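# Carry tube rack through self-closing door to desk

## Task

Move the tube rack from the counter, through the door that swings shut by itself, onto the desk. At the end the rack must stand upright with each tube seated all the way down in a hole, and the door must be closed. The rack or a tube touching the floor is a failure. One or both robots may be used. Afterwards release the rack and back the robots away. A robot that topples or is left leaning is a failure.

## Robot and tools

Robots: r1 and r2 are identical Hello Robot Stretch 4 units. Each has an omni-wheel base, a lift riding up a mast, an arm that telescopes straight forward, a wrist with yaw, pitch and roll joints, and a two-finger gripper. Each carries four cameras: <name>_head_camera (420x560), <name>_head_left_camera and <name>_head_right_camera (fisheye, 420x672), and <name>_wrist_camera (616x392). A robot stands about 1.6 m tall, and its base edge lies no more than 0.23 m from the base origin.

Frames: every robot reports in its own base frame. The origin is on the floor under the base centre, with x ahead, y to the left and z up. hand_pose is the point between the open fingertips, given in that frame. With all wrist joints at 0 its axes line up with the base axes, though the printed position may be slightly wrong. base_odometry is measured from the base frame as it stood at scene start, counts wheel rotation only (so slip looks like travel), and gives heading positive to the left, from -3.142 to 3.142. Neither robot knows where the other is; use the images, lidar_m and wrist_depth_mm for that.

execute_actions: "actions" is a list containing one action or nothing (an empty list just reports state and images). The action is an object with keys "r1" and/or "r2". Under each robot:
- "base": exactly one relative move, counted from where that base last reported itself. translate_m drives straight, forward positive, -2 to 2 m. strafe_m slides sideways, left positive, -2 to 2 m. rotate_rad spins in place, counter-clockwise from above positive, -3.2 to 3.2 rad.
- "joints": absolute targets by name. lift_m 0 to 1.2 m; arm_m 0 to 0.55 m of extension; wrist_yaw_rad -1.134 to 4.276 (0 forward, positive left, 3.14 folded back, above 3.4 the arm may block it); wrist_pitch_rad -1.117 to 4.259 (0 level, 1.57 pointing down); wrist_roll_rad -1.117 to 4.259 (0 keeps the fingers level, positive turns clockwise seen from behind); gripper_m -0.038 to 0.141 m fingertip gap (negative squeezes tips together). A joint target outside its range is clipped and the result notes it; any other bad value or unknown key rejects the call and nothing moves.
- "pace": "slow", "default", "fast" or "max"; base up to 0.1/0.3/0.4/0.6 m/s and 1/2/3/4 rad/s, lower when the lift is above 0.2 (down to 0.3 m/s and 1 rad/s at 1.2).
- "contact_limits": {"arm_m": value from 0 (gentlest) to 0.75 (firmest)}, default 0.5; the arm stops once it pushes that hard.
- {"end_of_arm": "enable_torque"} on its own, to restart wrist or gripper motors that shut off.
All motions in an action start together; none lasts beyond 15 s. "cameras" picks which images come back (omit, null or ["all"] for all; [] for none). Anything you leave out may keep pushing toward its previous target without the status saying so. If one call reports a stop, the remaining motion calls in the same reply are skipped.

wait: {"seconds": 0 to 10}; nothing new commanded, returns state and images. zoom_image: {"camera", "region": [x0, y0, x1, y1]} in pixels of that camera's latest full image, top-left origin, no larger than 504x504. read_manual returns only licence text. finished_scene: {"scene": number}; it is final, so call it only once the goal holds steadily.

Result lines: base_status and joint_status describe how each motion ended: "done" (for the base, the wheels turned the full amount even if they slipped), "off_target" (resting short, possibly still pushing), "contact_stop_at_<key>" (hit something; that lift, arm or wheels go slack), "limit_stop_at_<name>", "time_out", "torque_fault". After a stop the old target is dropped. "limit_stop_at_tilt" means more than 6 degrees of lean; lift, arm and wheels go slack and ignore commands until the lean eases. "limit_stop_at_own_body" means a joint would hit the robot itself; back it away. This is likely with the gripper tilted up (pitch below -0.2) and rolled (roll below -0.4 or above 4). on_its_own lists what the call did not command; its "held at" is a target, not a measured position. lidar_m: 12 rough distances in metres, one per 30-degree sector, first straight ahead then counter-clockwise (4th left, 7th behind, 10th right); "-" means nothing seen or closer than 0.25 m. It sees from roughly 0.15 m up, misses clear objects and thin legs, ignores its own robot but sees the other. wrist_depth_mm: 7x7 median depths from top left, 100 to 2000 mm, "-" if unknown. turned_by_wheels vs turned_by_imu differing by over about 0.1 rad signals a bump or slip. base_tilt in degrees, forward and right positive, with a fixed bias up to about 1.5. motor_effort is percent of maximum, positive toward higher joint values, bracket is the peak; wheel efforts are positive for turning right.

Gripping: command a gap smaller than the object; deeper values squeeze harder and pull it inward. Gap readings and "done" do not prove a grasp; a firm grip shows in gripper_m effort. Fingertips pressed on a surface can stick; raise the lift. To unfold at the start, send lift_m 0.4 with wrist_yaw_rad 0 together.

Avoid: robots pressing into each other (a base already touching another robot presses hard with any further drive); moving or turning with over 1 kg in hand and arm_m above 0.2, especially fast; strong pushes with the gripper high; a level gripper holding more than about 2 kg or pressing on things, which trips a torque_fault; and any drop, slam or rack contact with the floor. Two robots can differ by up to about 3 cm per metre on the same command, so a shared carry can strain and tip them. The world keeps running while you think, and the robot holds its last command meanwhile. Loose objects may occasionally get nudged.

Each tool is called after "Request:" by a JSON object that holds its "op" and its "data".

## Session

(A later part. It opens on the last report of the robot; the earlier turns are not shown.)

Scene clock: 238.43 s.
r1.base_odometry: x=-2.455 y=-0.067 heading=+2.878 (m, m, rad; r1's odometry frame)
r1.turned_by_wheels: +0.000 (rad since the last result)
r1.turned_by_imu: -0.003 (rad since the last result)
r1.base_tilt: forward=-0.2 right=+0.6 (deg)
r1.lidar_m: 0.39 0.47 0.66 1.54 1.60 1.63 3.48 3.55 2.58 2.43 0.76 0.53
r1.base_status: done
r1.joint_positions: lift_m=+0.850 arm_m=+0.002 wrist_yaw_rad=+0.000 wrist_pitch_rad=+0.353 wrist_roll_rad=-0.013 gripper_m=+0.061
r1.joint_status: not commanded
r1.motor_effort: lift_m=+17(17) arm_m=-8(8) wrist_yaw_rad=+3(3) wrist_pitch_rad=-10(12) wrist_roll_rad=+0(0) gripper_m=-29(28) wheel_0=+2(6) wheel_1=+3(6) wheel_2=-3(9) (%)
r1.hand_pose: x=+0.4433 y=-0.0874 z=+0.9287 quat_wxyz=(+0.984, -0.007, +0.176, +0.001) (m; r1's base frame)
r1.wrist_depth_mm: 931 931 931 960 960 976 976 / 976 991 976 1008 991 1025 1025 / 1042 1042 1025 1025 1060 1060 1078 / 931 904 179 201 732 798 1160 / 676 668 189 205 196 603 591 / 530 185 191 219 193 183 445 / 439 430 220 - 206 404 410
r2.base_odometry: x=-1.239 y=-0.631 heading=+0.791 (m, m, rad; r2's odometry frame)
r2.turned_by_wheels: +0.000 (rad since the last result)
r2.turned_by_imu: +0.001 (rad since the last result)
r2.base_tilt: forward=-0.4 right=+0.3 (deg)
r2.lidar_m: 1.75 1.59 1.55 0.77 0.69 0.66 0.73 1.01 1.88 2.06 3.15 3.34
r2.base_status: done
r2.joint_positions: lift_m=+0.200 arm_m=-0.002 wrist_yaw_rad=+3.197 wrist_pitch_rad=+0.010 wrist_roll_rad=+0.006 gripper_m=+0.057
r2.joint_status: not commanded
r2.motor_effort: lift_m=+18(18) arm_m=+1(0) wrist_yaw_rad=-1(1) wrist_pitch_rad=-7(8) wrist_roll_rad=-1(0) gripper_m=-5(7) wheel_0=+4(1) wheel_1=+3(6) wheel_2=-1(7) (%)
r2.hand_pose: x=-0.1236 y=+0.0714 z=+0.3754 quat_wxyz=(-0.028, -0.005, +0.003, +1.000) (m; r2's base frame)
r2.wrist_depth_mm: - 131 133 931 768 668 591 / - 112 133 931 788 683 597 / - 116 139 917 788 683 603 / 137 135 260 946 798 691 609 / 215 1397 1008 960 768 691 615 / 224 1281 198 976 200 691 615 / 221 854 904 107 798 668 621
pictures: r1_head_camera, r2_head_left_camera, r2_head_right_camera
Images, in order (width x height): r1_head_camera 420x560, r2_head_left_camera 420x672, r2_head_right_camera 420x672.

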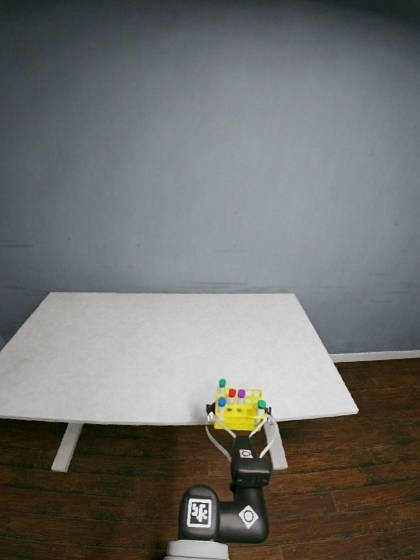

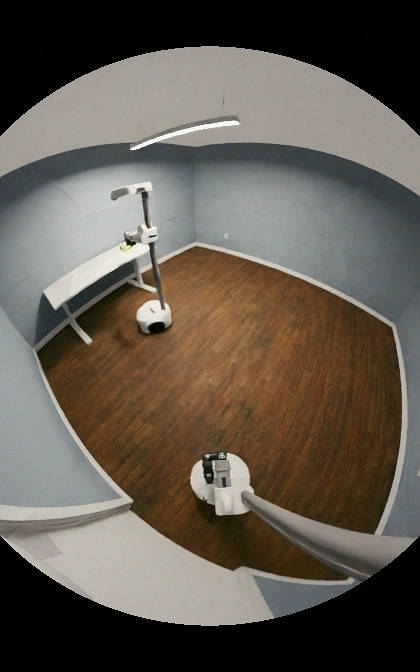

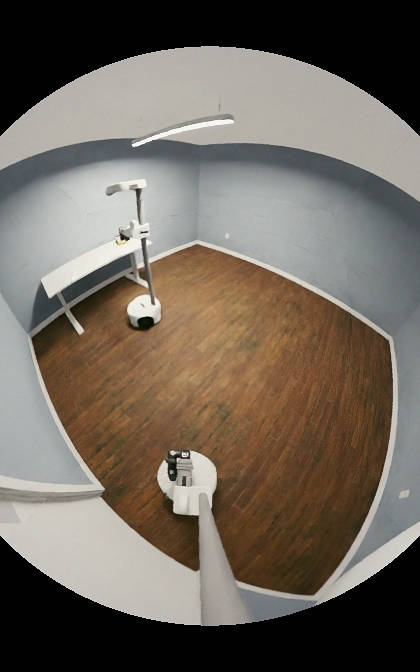

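Request:
{"op": "execute_actions", "data": {"actions": [{"r1":{"joints":{"arm_m":0.25},"pace":"slow"}}], "cameras": []}}

Request:
{"op": "execute_actions", "data": {"actions": [{"r1":{"joints":{"lift_m":0.75},"pace":"slow"}}], "cameras": ["r1_head_camera","r1_wrist_camera","r2_head_left_camera"]}}

Scene clock: 244.20 s.
r1.base_odometry: x=-2.455 y=-0.067 heading=+2.878 (m, m, rad; r1's odometry frame)
r1.turned_by_wheels: +0.000 (rad since the last result)
r1.turned_by_imu: -0.002 (rad since the last result)
r1.base_tilt: forward=-0.1 right=+0.6 (deg)
r1.lidar_m: 0.48 0.49 0.63 1.56 1.60 1.63 3.50 3.54 2.58 2.44 0.77 0.51
r1.base_status: not commanded
r1.joint_positions: lift_m=+0.850 arm_m=+0.249 wrist_yaw_rad=+0.000 wrist_pitch_rad=+0.353 wrist_roll_rad=-0.013 gripper_m=+0.061
r1.joint_status: all done
r1.motor_effort: lift_m=+16(17) arm_m=+8(7) wrist_yaw_rad=+2(3) wrist_pitch_rad=-12(11) wrist_roll_rad=+0(1) gripper_m=-28(27) wheel_0=+2(2) wheel_1=+3(3) wheel_2=-3(3) (%)
r1.hand_pose: x=+0.6902 y=-0.0874 z=+0.9287 quat_wxyz=(+0.984, -0.007, +0.176, +0.001) (m; r1's base frame)
r1.wrist_depth_mm: 707 723 723 732 732 741 741 / 750 750 768 768 768 788 778 / 788 788 798 798 820 820 831 / 831 831 179 200 732 798 891 / 668 661 188 205 196 597 591 / 525 185 192 219 193 182 445 / 430 427 219 - 207 402 407
r2.base_odometry: x=-1.239 y=-0.631 heading=+0.791 (m, m, rad; r2's odometry frame)
r2.turned_by_wheels: +0.000 (rad since the last result)
r2.turned_by_imu: +0.002 (rad since the last result)
r2.base_tilt: forward=-0.2 right=+0.3 (deg)
r2.lidar_m: 1.72 1.61 1.60 0.76 0.66 0.66 0.74 1.02 1.87 2.05 3.14 3.36
r2.base_status: not commanded
r2.joint_positions: lift_m=+0.200 arm_m=-0.002 wrist_yaw_rad=+3.197 wrist_pitch_rad=+0.010 wrist_roll_rad=+0.006 gripper_m=+0.057
r2.joint_status: not commanded
r2.motor_effort: lift_m=+18(18) arm_m=+0(0) wrist_yaw_rad=-3(1) wrist_pitch_rad=-7(7) wrist_roll_rad=-1(0) gripper_m=-4(7) wheel_0=+4(4) wheel_1=+3(3) wheel_2=-1(1) (%)
r2.hand_pose: x=-0.1236 y=+0.0714 z=+0.3754 quat_wxyz=(-0.028, -0.005, +0.003, +1.000) (m; r2's base frame)
r2.wrist_depth_mm: - 131 133 917 778 668 597 / - 112 133 931 788 676 597 / - 116 139 917 788 683 597 / 137 135 260 946 798 683 609 / 215 1430 1025 960 768 691 609 / 224 1281 198 960 198 699 615 / 222 854 917 107 798 676 621
pictures: none
No camera images: the call's "cameras" was empty. Leave "cameras" out to get every camera's image.

Scene clock: 245.90 s.
r1.base_odometry: x=-2.455 y=-0.067 heading=+2.878 (m, m, rad; r1's odometry frame)
r1.turned_by_wheels: +0.000 (rad since the last result)
r1.turned_by_imu: -0.001 (rad since the last result)
r1.base_tilt: forward=-0.2 right=+0.6 (deg)
r1.lidar_m: 0.47 0.49 0.63 1.56 1.59 1.62 3.50 3.54 2.57 2.43 0.76 0.51
r1.base_status: not commanded
r1.joint_positions: lift_m=+0.750 arm_m=+0.249 wrist_yaw_rad=+0.000 wrist_pitch_rad=+0.353 wrist_roll_rad=-0.013 gripper_m=+0.061
r1.joint_status: all done
r1.motor_effort: lift_m=+16(18) arm_m=+8(8) wrist_yaw_rad=+3(4) wrist_pitch_rad=-11(11) wrist_roll_rad=+0(0) gripper_m=-29(24) wheel_0=+2(2) wheel_1=+4(4) wheel_2=-3(2) (%)
r1.hand_pose: x=+0.6902 y=-0.0874 z=+0.8287 quat_wxyz=(+0.984, -0.007, +0.176, +0.001) (m; r1's base frame)
r1.wrist_depth_mm: 707 723 732 732 732 750 741 / 750 750 768 759 778 778 768 / 788 798 798 788 798 798 831 / 654 634 180 200 512 559 554 / 473 466 188 205 195 418 418 / 368 185 191 218 193 183 314 / 306 300 219 - 207 285 -
r2.base_odometry: x=-1.239 y=-0.631 heading=+0.791 (m, m, rad; r2's odometry frame)
r2.turned_by_wheels: +0.000 (rad since the last result)
r2.turned_by_imu: +0.001 (rad since the last result)
r2.base_tilt: forward=-0.1 right=+0.2 (deg)
r2.lidar_m: 1.71 1.62 1.60 0.76 0.69 0.66 0.75 1.01 1.86 2.08 3.16 3.38
r2.base_status: not commanded
r2.joint_positions: lift_m=+0.200 arm_m=-0.002 wrist_yaw_rad=+3.197 wrist_pitch_rad=+0.010 wrist_roll_rad=+0.006 gripper_m=+0.057
r2.joint_status: not commanded
r2.motor_effort: lift_m=+18(18) arm_m=+1(0) wrist_yaw_rad=+0(0) wrist_pitch_rad=-7(7) wrist_roll_rad=+0(1) gripper_m=-1(5) wheel_0=+4(4) wheel_1=+3(3) wheel_2=-1(1) (%)
r2.hand_pose: x=-0.1236 y=+0.0714 z=+0.3754 quat_wxyz=(-0.028, -0.005, +0.003, +1.000) (m; r2's base frame)
r2.wrist_depth_mm: - 131 133 917 768 676 597 / - 112 133 931 788 676 597 / - 116 139 917 788 676 603 / 137 135 260 946 798 691 603 / 215 1397 1008 960 768 699 609 / 223 1255 198 960 199 707 615 / 222 854 904 107 798 676 621
pictures: r1_head_camera, r1_wrist_camera, r2_head_left_camera
Images, in order (width x height): r1_head_camera 420x560, r1_wrist_camera 616x392, r2_head_left_camera 420x672.

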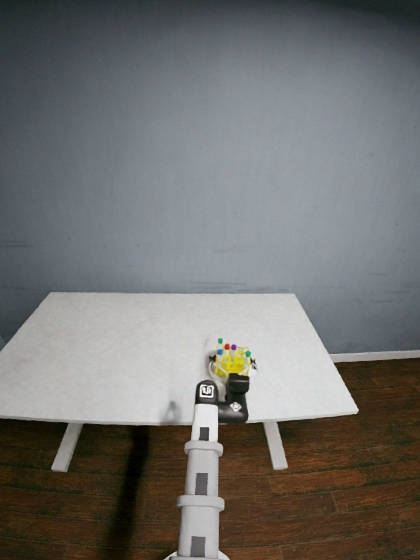

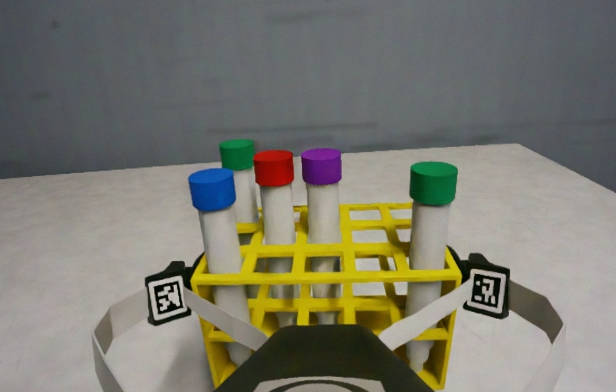

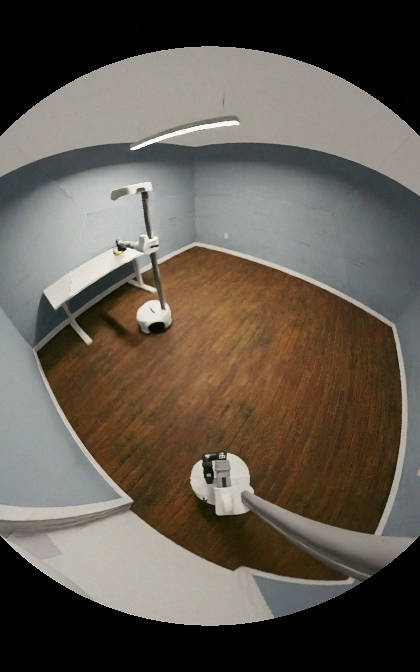

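Request:
{"op": "execute_actions", "data": {"actions": [{"r1":{"joints":{"lift_m":0.692},"pace":"slow"}}], "cameras": ["r1_wrist_camera"]}}

Scene clock: 248.43 s.
r1.base_odometry: x=-2.455 y=-0.067 heading=+2.878 (m, m, rad; r1's odometry frame)
r1.turned_by_wheels: +0.000 (rad since the last result)
r1.turned_by_imu: -0.001 (rad since the last result)
r1.base_tilt: forward=-0.2 right=+0.7 (deg)
r1.lidar_m: 0.49 0.49 0.66 1.55 1.61 1.64 3.51 3.55 2.58 2.43 0.76 0.50
r1.base_status: not commanded
r1.joint_positions: lift_m=+0.692 arm_m=+0.249 wrist_yaw_rad=+0.000 wrist_pitch_rad=+0.351 wrist_roll_rad=-0.013 gripper_m=+0.061
r1.joint_status: all done
r1.motor_effort: lift_m=+15(16) arm_m=+8(8) wrist_yaw_rad=+3(4) wrist_pitch_rad=-5(10) wrist_roll_rad=+0(2) gripper_m=-27(28) wheel_0=+2(2) wheel_1=+4(3) wheel_2=-3(3) (%)
r1.hand_pose: x=+0.6904 y=-0.0874 z=+0.7714 quat_wxyz=(+0.985, -0.007, +0.175, +0.001) (m; r1's base frame)
r1.wrist_depth_mm: 707 715 723 723 732 741 741 / 750 759 768 768 768 778 778 / 768 778 723 699 661 647 634 / 508 492 179 200 394 427 421 / 364 357 187 205 194 322 319 / 281 182 191 219 192 183 193 / 234 229 217 - 206 216 -
r2.base_odometry: x=-1.239 y=-0.631 heading=+0.791 (m, m, rad; r2's odometry frame)
r2.turned_by_wheels: +0.000 (rad since the last result)
r2.turned_by_imu: +0.001 (rad since the last result)
r2.base_tilt: forward=-0.2 right=+0.4 (deg)
r2.lidar_m: 1.74 1.60 1.60 0.78 0.69 0.66 0.74 1.03 1.87 2.05 3.14 3.37
r2.base_status: not commanded
r2.joint_positions: lift_m=+0.200 arm_m=-0.002 wrist_yaw_rad=+3.197 wrist_pitch_rad=+0.010 wrist_roll_rad=+0.006 gripper_m=+0.057
r2.joint_status: not commanded
r2.motor_effort: lift_m=+18(18) arm_m=+0(0) wrist_yaw_rad=+0(3) wrist_pitch_rad=-7(7) wrist_roll_rad=+0(1) gripper_m=-2(4) wheel_0=+4(4) wheel_1=+3(3) wheel_2=-1(1) (%)
r2.hand_pose: x=-0.1236 y=+0.0714 z=+0.3754 quat_wxyz=(-0.028, -0.005, +0.003, +1.000) (m; r2's base frame)
r2.wrist_depth_mm: - 131 133 904 778 668 597 / - 112 133 917 778 683 597 / - 116 139 917 798 683 603 / 137 135 262 946 798 691 609 / 216 1397 1008 960 768 691 609 / 224 1281 198 960 199 699 615 / 221 866 904 107 798 683 621
pictures: r1_wrist_camera
Images, in order (width x height): r1_wrist_camera 616x392.

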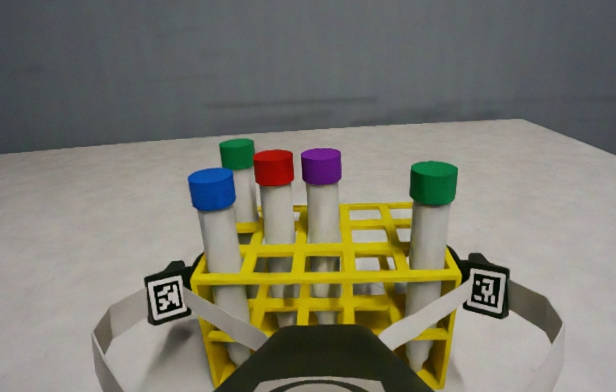

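Touching down (pitch effort relieved). Release and retract.

Request:
{"op": "execute_actions", "data": {"actions": [{"r1":{"joints":{"gripper_m":0.141},"pace":"slow"}}], "cameras": ["r1_wrist_camera"]}}

Request:
{"op": "execute_actions", "data": {"actions": [{"r1":{"joints":{"arm_m":0.09,"lift_m":0.70},"pace":"slow"}}], "cameras": ["r1_wrist_camera","r1_head_camera","r2_head_left_camera"]}}

Scene clock: 253.93 s.
r1.base_odometry: x=-2.455 y=-0.067 heading=+2.878 (m, m, rad; r1's odometry frame)
r1.turned_by_wheels: +0.000 (rad since the last result)
r1.turned_by_imu: -0.002 (rad since the last result)
r1.base_tilt: forward=-0.1 right=+0.7 (deg)
r1.lidar_m: 0.48 0.49 0.66 1.55 1.59 1.62 3.50 3.53 2.58 2.42 0.76 0.51
r1.base_status: not commanded
r1.joint_positions: lift_m=+0.692 arm_m=+0.249 wrist_yaw_rad=+0.000 wrist_pitch_rad=+0.352 wrist_roll_rad=-0.013 gripper_m=+0.141
r1.joint_status: all done
r1.motor_effort: lift_m=+15(16) arm_m=+8(8) wrist_yaw_rad=+6(6) wrist_pitch_rad=-6(12) wrist_roll_rad=+0(1) gripper_m=-1(32) wheel_0=+2(2) wheel_1=+3(3) wheel_2=-3(3) (%)
r1.hand_pose: x=+0.6903 y=-0.0876 z=+0.7712 quat_wxyz=(+0.985, -0.007, +0.175, +0.001) (m; r1's base frame)
r1.wrist_depth_mm: 707 715 723 732 741 741 741 / 750 759 759 759 768 778 778 / 768 768 723 615 668 634 634 / 500 488 251 224 241 433 418 / 359 355 210 229 206 293 317 / 281 267 216 209 213 242 254 / 234 227 231 - 220 220 214
r2.base_odometry: x=-1.239 y=-0.631 heading=+0.791 (m, m, rad; r2's odometry frame)
r2.turned_by_wheels: +0.000 (rad since the last result)
r2.turned_by_imu: +0.002 (rad since the last result)
r2.base_tilt: forward=-0.2 right=+0.4 (deg)
r2.lidar_m: 1.72 1.60 1.59 0.78 0.69 0.66 0.73 1.03 1.86 2.05 3.13 3.36
r2.base_status: not commanded
r2.joint_positions: lift_m=+0.200 arm_m=-0.002 wrist_yaw_rad=+3.197 wrist_pitch_rad=+0.010 wrist_roll_rad=+0.006 gripper_m=+0.057
r2.joint_status: not commanded
r2.motor_effort: lift_m=+18(18) arm_m=+0(0) wrist_yaw_rad=-2(0) wrist_pitch_rad=-7(7) wrist_roll_rad=-1(0) gripper_m=-1(4) wheel_0=+4(4) wheel_1=+3(3) wheel_2=-1(1) (%)
r2.hand_pose: x=-0.1236 y=+0.0714 z=+0.3754 quat_wxyz=(-0.028, -0.005, +0.003, +1.000) (m; r2's base frame)
r2.wrist_depth_mm: - 131 133 917 768 676 597 / - 112 133 917 778 676 603 / - 116 139 917 788 683 603 / 137 135 260 960 788 683 609 / 215 1397 1025 960 768 691 615 / 224 1281 198 976 199 699 615 / 222 854 904 107 798 676 621
pictures: r1_wrist_camera
Images, in order (width x height): r1_wrist_camera 616x392.

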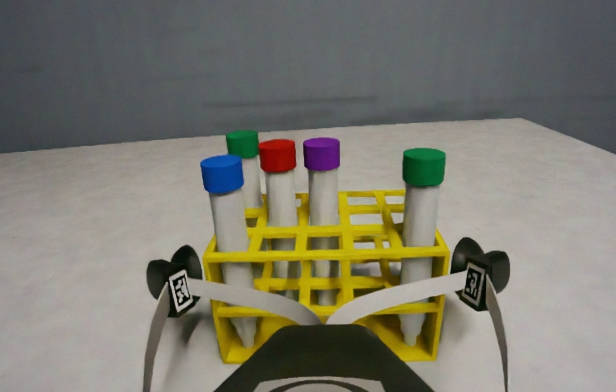

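Scene clock: 256.83 s.
r1.base_odometry: x=-2.455 y=-0.067 heading=+2.878 (m, m, rad; r1's odometry frame)
r1.turned_by_wheels: +0.000 (rad since the last result)
r1.turned_by_imu: -0.001 (rad since the last result)
r1.base_tilt: forward=-0.1 right=+0.7 (deg)
r1.lidar_m: 0.47 0.48 0.65 1.56 1.61 1.63 3.50 3.54 2.56 2.43 0.75 0.51
r1.base_status: not commanded
r1.joint_positions: lift_m=+0.700 arm_m=+0.091 wrist_yaw_rad=+0.000 wrist_pitch_rad=+0.352 wrist_roll_rad=-0.013 gripper_m=+0.141
r1.joint_status: all done
r1.motor_effort: lift_m=+26(26) arm_m=-8(7) wrist_yaw_rad=+4(3) wrist_pitch_rad=-9(7) wrist_roll_rad=-1(0) gripper_m=-1(0) wheel_0=+2(2) wheel_1=+3(4) wheel_2=-3(3) (%)
r1.hand_pose: x=+0.5331 y=-0.0875 z=+0.7783 quat_wxyz=(+0.985, -0.007, +0.175, +0.001) (m; r1's base frame)
r1.wrist_depth_mm: 854 854 866 866 891 878 878 / 891 917 917 904 917 917 931 / 854 798 750 370 621 668 654 / 521 504 488 379 424 452 439 / 375 370 362 355 349 327 332 / 294 279 265 264 257 252 266 / 243 239 246 - 237 229 227
r2.base_odometry: x=-1.239 y=-0.631 heading=+0.791 (m, m, rad; r2's odometry frame)
r2.turned_by_wheels: +0.000 (rad since the last result)
r2.turned_by_imu: +0.001 (rad since the last result)
r2.base_tilt: forward=-0.2 right=+0.3 (deg)
r2.lidar_m: 1.71 1.60 1.57 0.79 0.67 0.66 0.74 1.01 1.87 2.04 3.15 3.36
r2.base_status: not commanded
r2.joint_positions: lift_m=+0.200 arm_m=-0.002 wrist_yaw_rad=+3.197 wrist_pitch_rad=+0.010 wrist_roll_rad=+0.006 gripper_m=+0.057
r2.joint_status: not commanded
r2.motor_effort: lift_m=+18(18) arm_m=+0(0) wrist_yaw_rad=+1(2) wrist_pitch_rad=-7(7) wrist_roll_rad=+0(1) gripper_m=-5(3) wheel_0=+4(4) wheel_1=+3(3) wheel_2=-1(1) (%)
r2.hand_pose: x=-0.1236 y=+0.0714 z=+0.3754 quat_wxyz=(-0.028, -0.005, +0.003, +1.000) (m; r2's base frame)
r2.wrist_depth_mm: - 131 133 917 768 668 597 / - 112 133 917 778 676 597 / - 116 139 917 788 683 603 / 137 135 260 960 798 691 609 / 215 1397 1008 960 768 691 615 / 224 1281 198 960 200 699 621 / 222 866 904 107 798 676 621
pictures: r1_head_camera, r1_wrist_camera, r2_head_left_camera
Images, in order (width x height): r1_head_camera 420x560, r1_wrist_camera 616x392, r2_head_left_camera 420x672.

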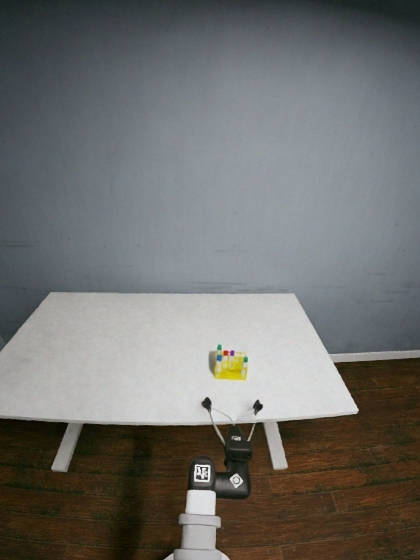

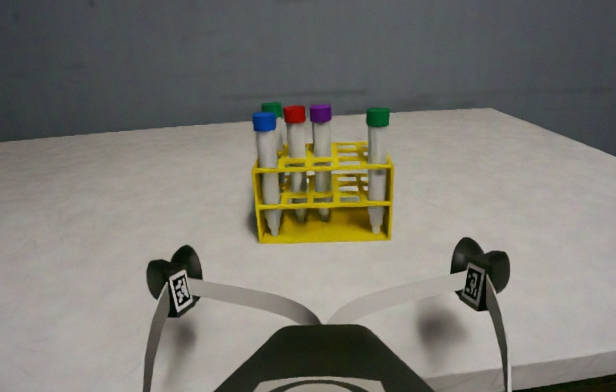

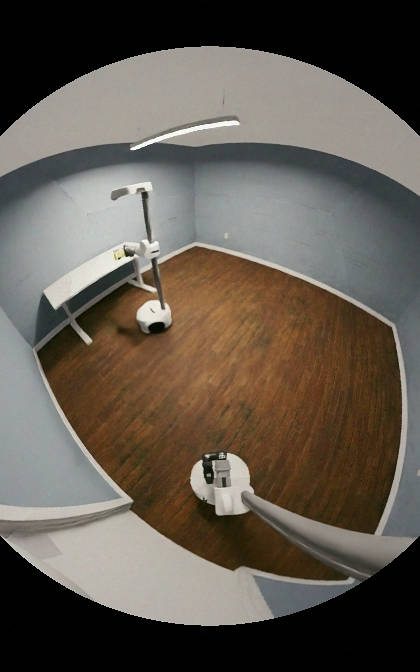

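Request:
{"op": "zoom_image", "data": {"camera": "r1_wrist_camera", "region": [235,90,415,250]}}

Request:
{"op": "zoom_image", "data": {"camera": "r2_head_left_camera", "region": [0,440,300,640]}}

Region (235, 90, 415, 250) of r1_wrist_camera's 616x392 image, scaled by 2.800.

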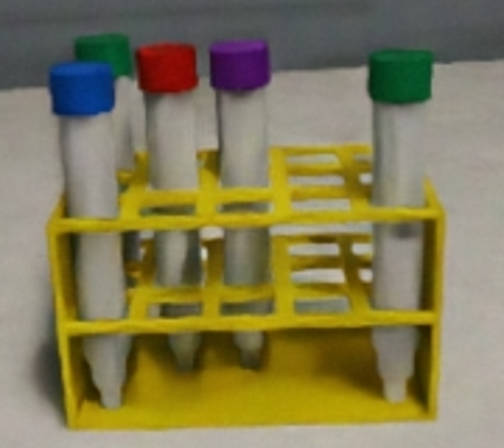

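Region (0, 440, 300, 640) of r2_head_left_camera's 420x672 image, scaled by 1.680, with more detail than that image has.

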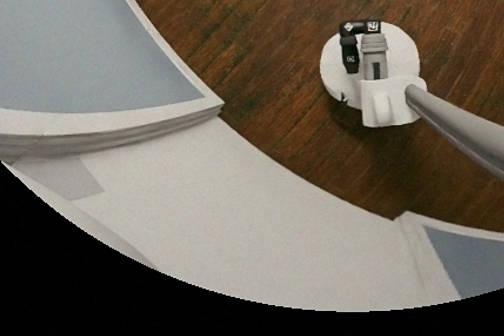

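Request:
{"op": "execute_actions", "data": {"actions": [{"r1":{"base":{"translate_m":-0.3},"joints":{"arm_m":0}}}], "cameras": ["r1_head_left_camera","r1_wrist_camera"]}}

Request:
{"op": "finished_scene", "data": {"scene": 1}}

Scene clock: 262.87 s.
r1.base_odometry: x=-2.166 y=-0.145 heading=+2.878 (m, m, rad; r1's odometry frame)
r1.turned_by_wheels: +0.000 (rad since the last result)
r1.turned_by_imu: -0.001 (rad since the last result)
r1.base_tilt: forward=-0.2 right=+0.6 (deg)
r1.lidar_m: 0.77 0.78 1.04 1.53 1.59 1.38 3.19 3.23 2.58 2.44 2.40 0.81
r1.base_status: done
r1.joint_positions: lift_m=+0.700 arm_m=+0.002 wrist_yaw_rad=+0.000 wrist_pitch_rad=+0.352 wrist_roll_rad=-0.013 gripper_m=+0.141
r1.joint_status: all done
r1.motor_effort: lift_m=+25(25) arm_m=-8(8) wrist_yaw_rad=+5(3) wrist_pitch_rad=-10(6) wrist_roll_rad=-1(1) gripper_m=-1(2) wheel_0=+0(6) wheel_1=-3(6) wheel_2=+0(9) (%)
r1.hand_pose: x=+0.4434 y=-0.0874 z=+0.7783 quat_wxyz=(+0.985, -0.007, +0.175, +0.001) (m; r1's base frame)
r1.wrist_depth_mm: 1182 1205 1205 1229 1229 1229 1229 / 1229 1281 1255 1060 1255 1308 1281 / 866 809 759 715 699 676 654 / 621 615 1430 1397 1430 1464 1430 / 1537 1499 1499 1537 1576 1060 1576 / 1336 1336 1281 1281 1182 1205 1229 / 1098 1138 1160 - 1118 1078 1078
r2.base_odometry: x=-1.239 y=-0.631 heading=+0.791 (m, m, rad; r2's odometry frame)
r2.turned_by_wheels: +0.000 (rad since the last result)
r2.turned_by_imu: +0.002 (rad since the last result)
r2.base_tilt: forward=-0.2 right=+0.5 (deg)
r2.lidar_m: 1.37 1.35 1.60 0.79 0.69 0.67 0.76 1.03 1.86 2.06 3.17 3.35
r2.base_status: not commanded
r2.joint_positions: lift_m=+0.200 arm_m=-0.002 wrist_yaw_rad=+3.197 wrist_pitch_rad=+0.010 wrist_roll_rad=+0.006 gripper_m=+0.057
r2.joint_status: not commanded
r2.motor_effort: lift_m=+18(18) arm_m=+0(0) wrist_yaw_rad=+0(3) wrist_pitch_rad=-8(8) wrist_roll_rad=+0(1) gripper_m=-4(2) wheel_0=+4(4) wheel_1=+3(3) wheel_2=-1(1) (%)
r2.hand_pose: x=-0.1236 y=+0.0714 z=+0.3754 quat_wxyz=(-0.028, -0.005, +0.003, +1.000) (m; r2's base frame)
r2.wrist_depth_mm: - 131 133 917 778 676 597 / - 112 133 931 778 676 597 / - 116 139 917 788 683 609 / 137 135 260 960 798 683 603 / 216 1397 1025 960 778 691 603 / 224 1281 198 960 199 699 615 / 222 854 904 107 788 676 621
pictures: r1_head_left_camera, r1_wrist_camera
Images, in order (width x height): r1_head_left_camera 420x672, r1_wrist_camera 616x392.

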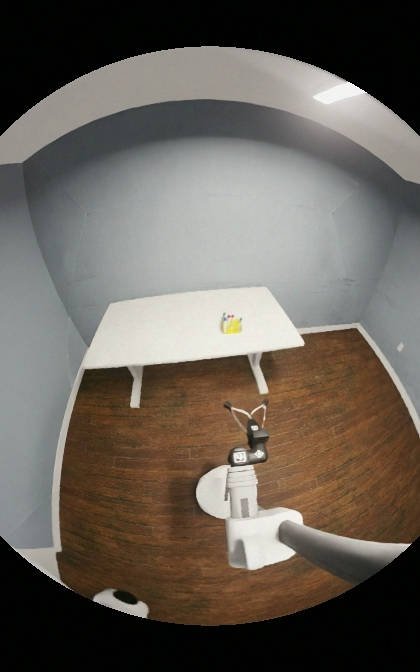

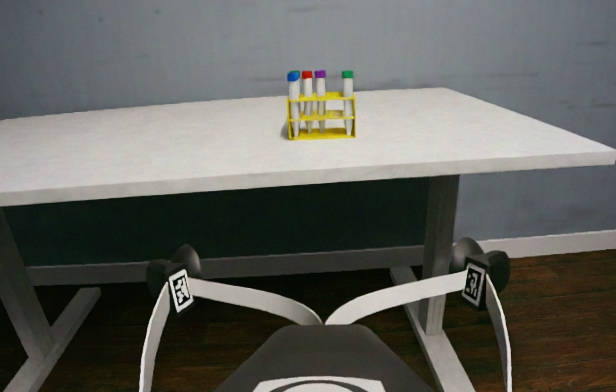

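The scene is finished: the task was done.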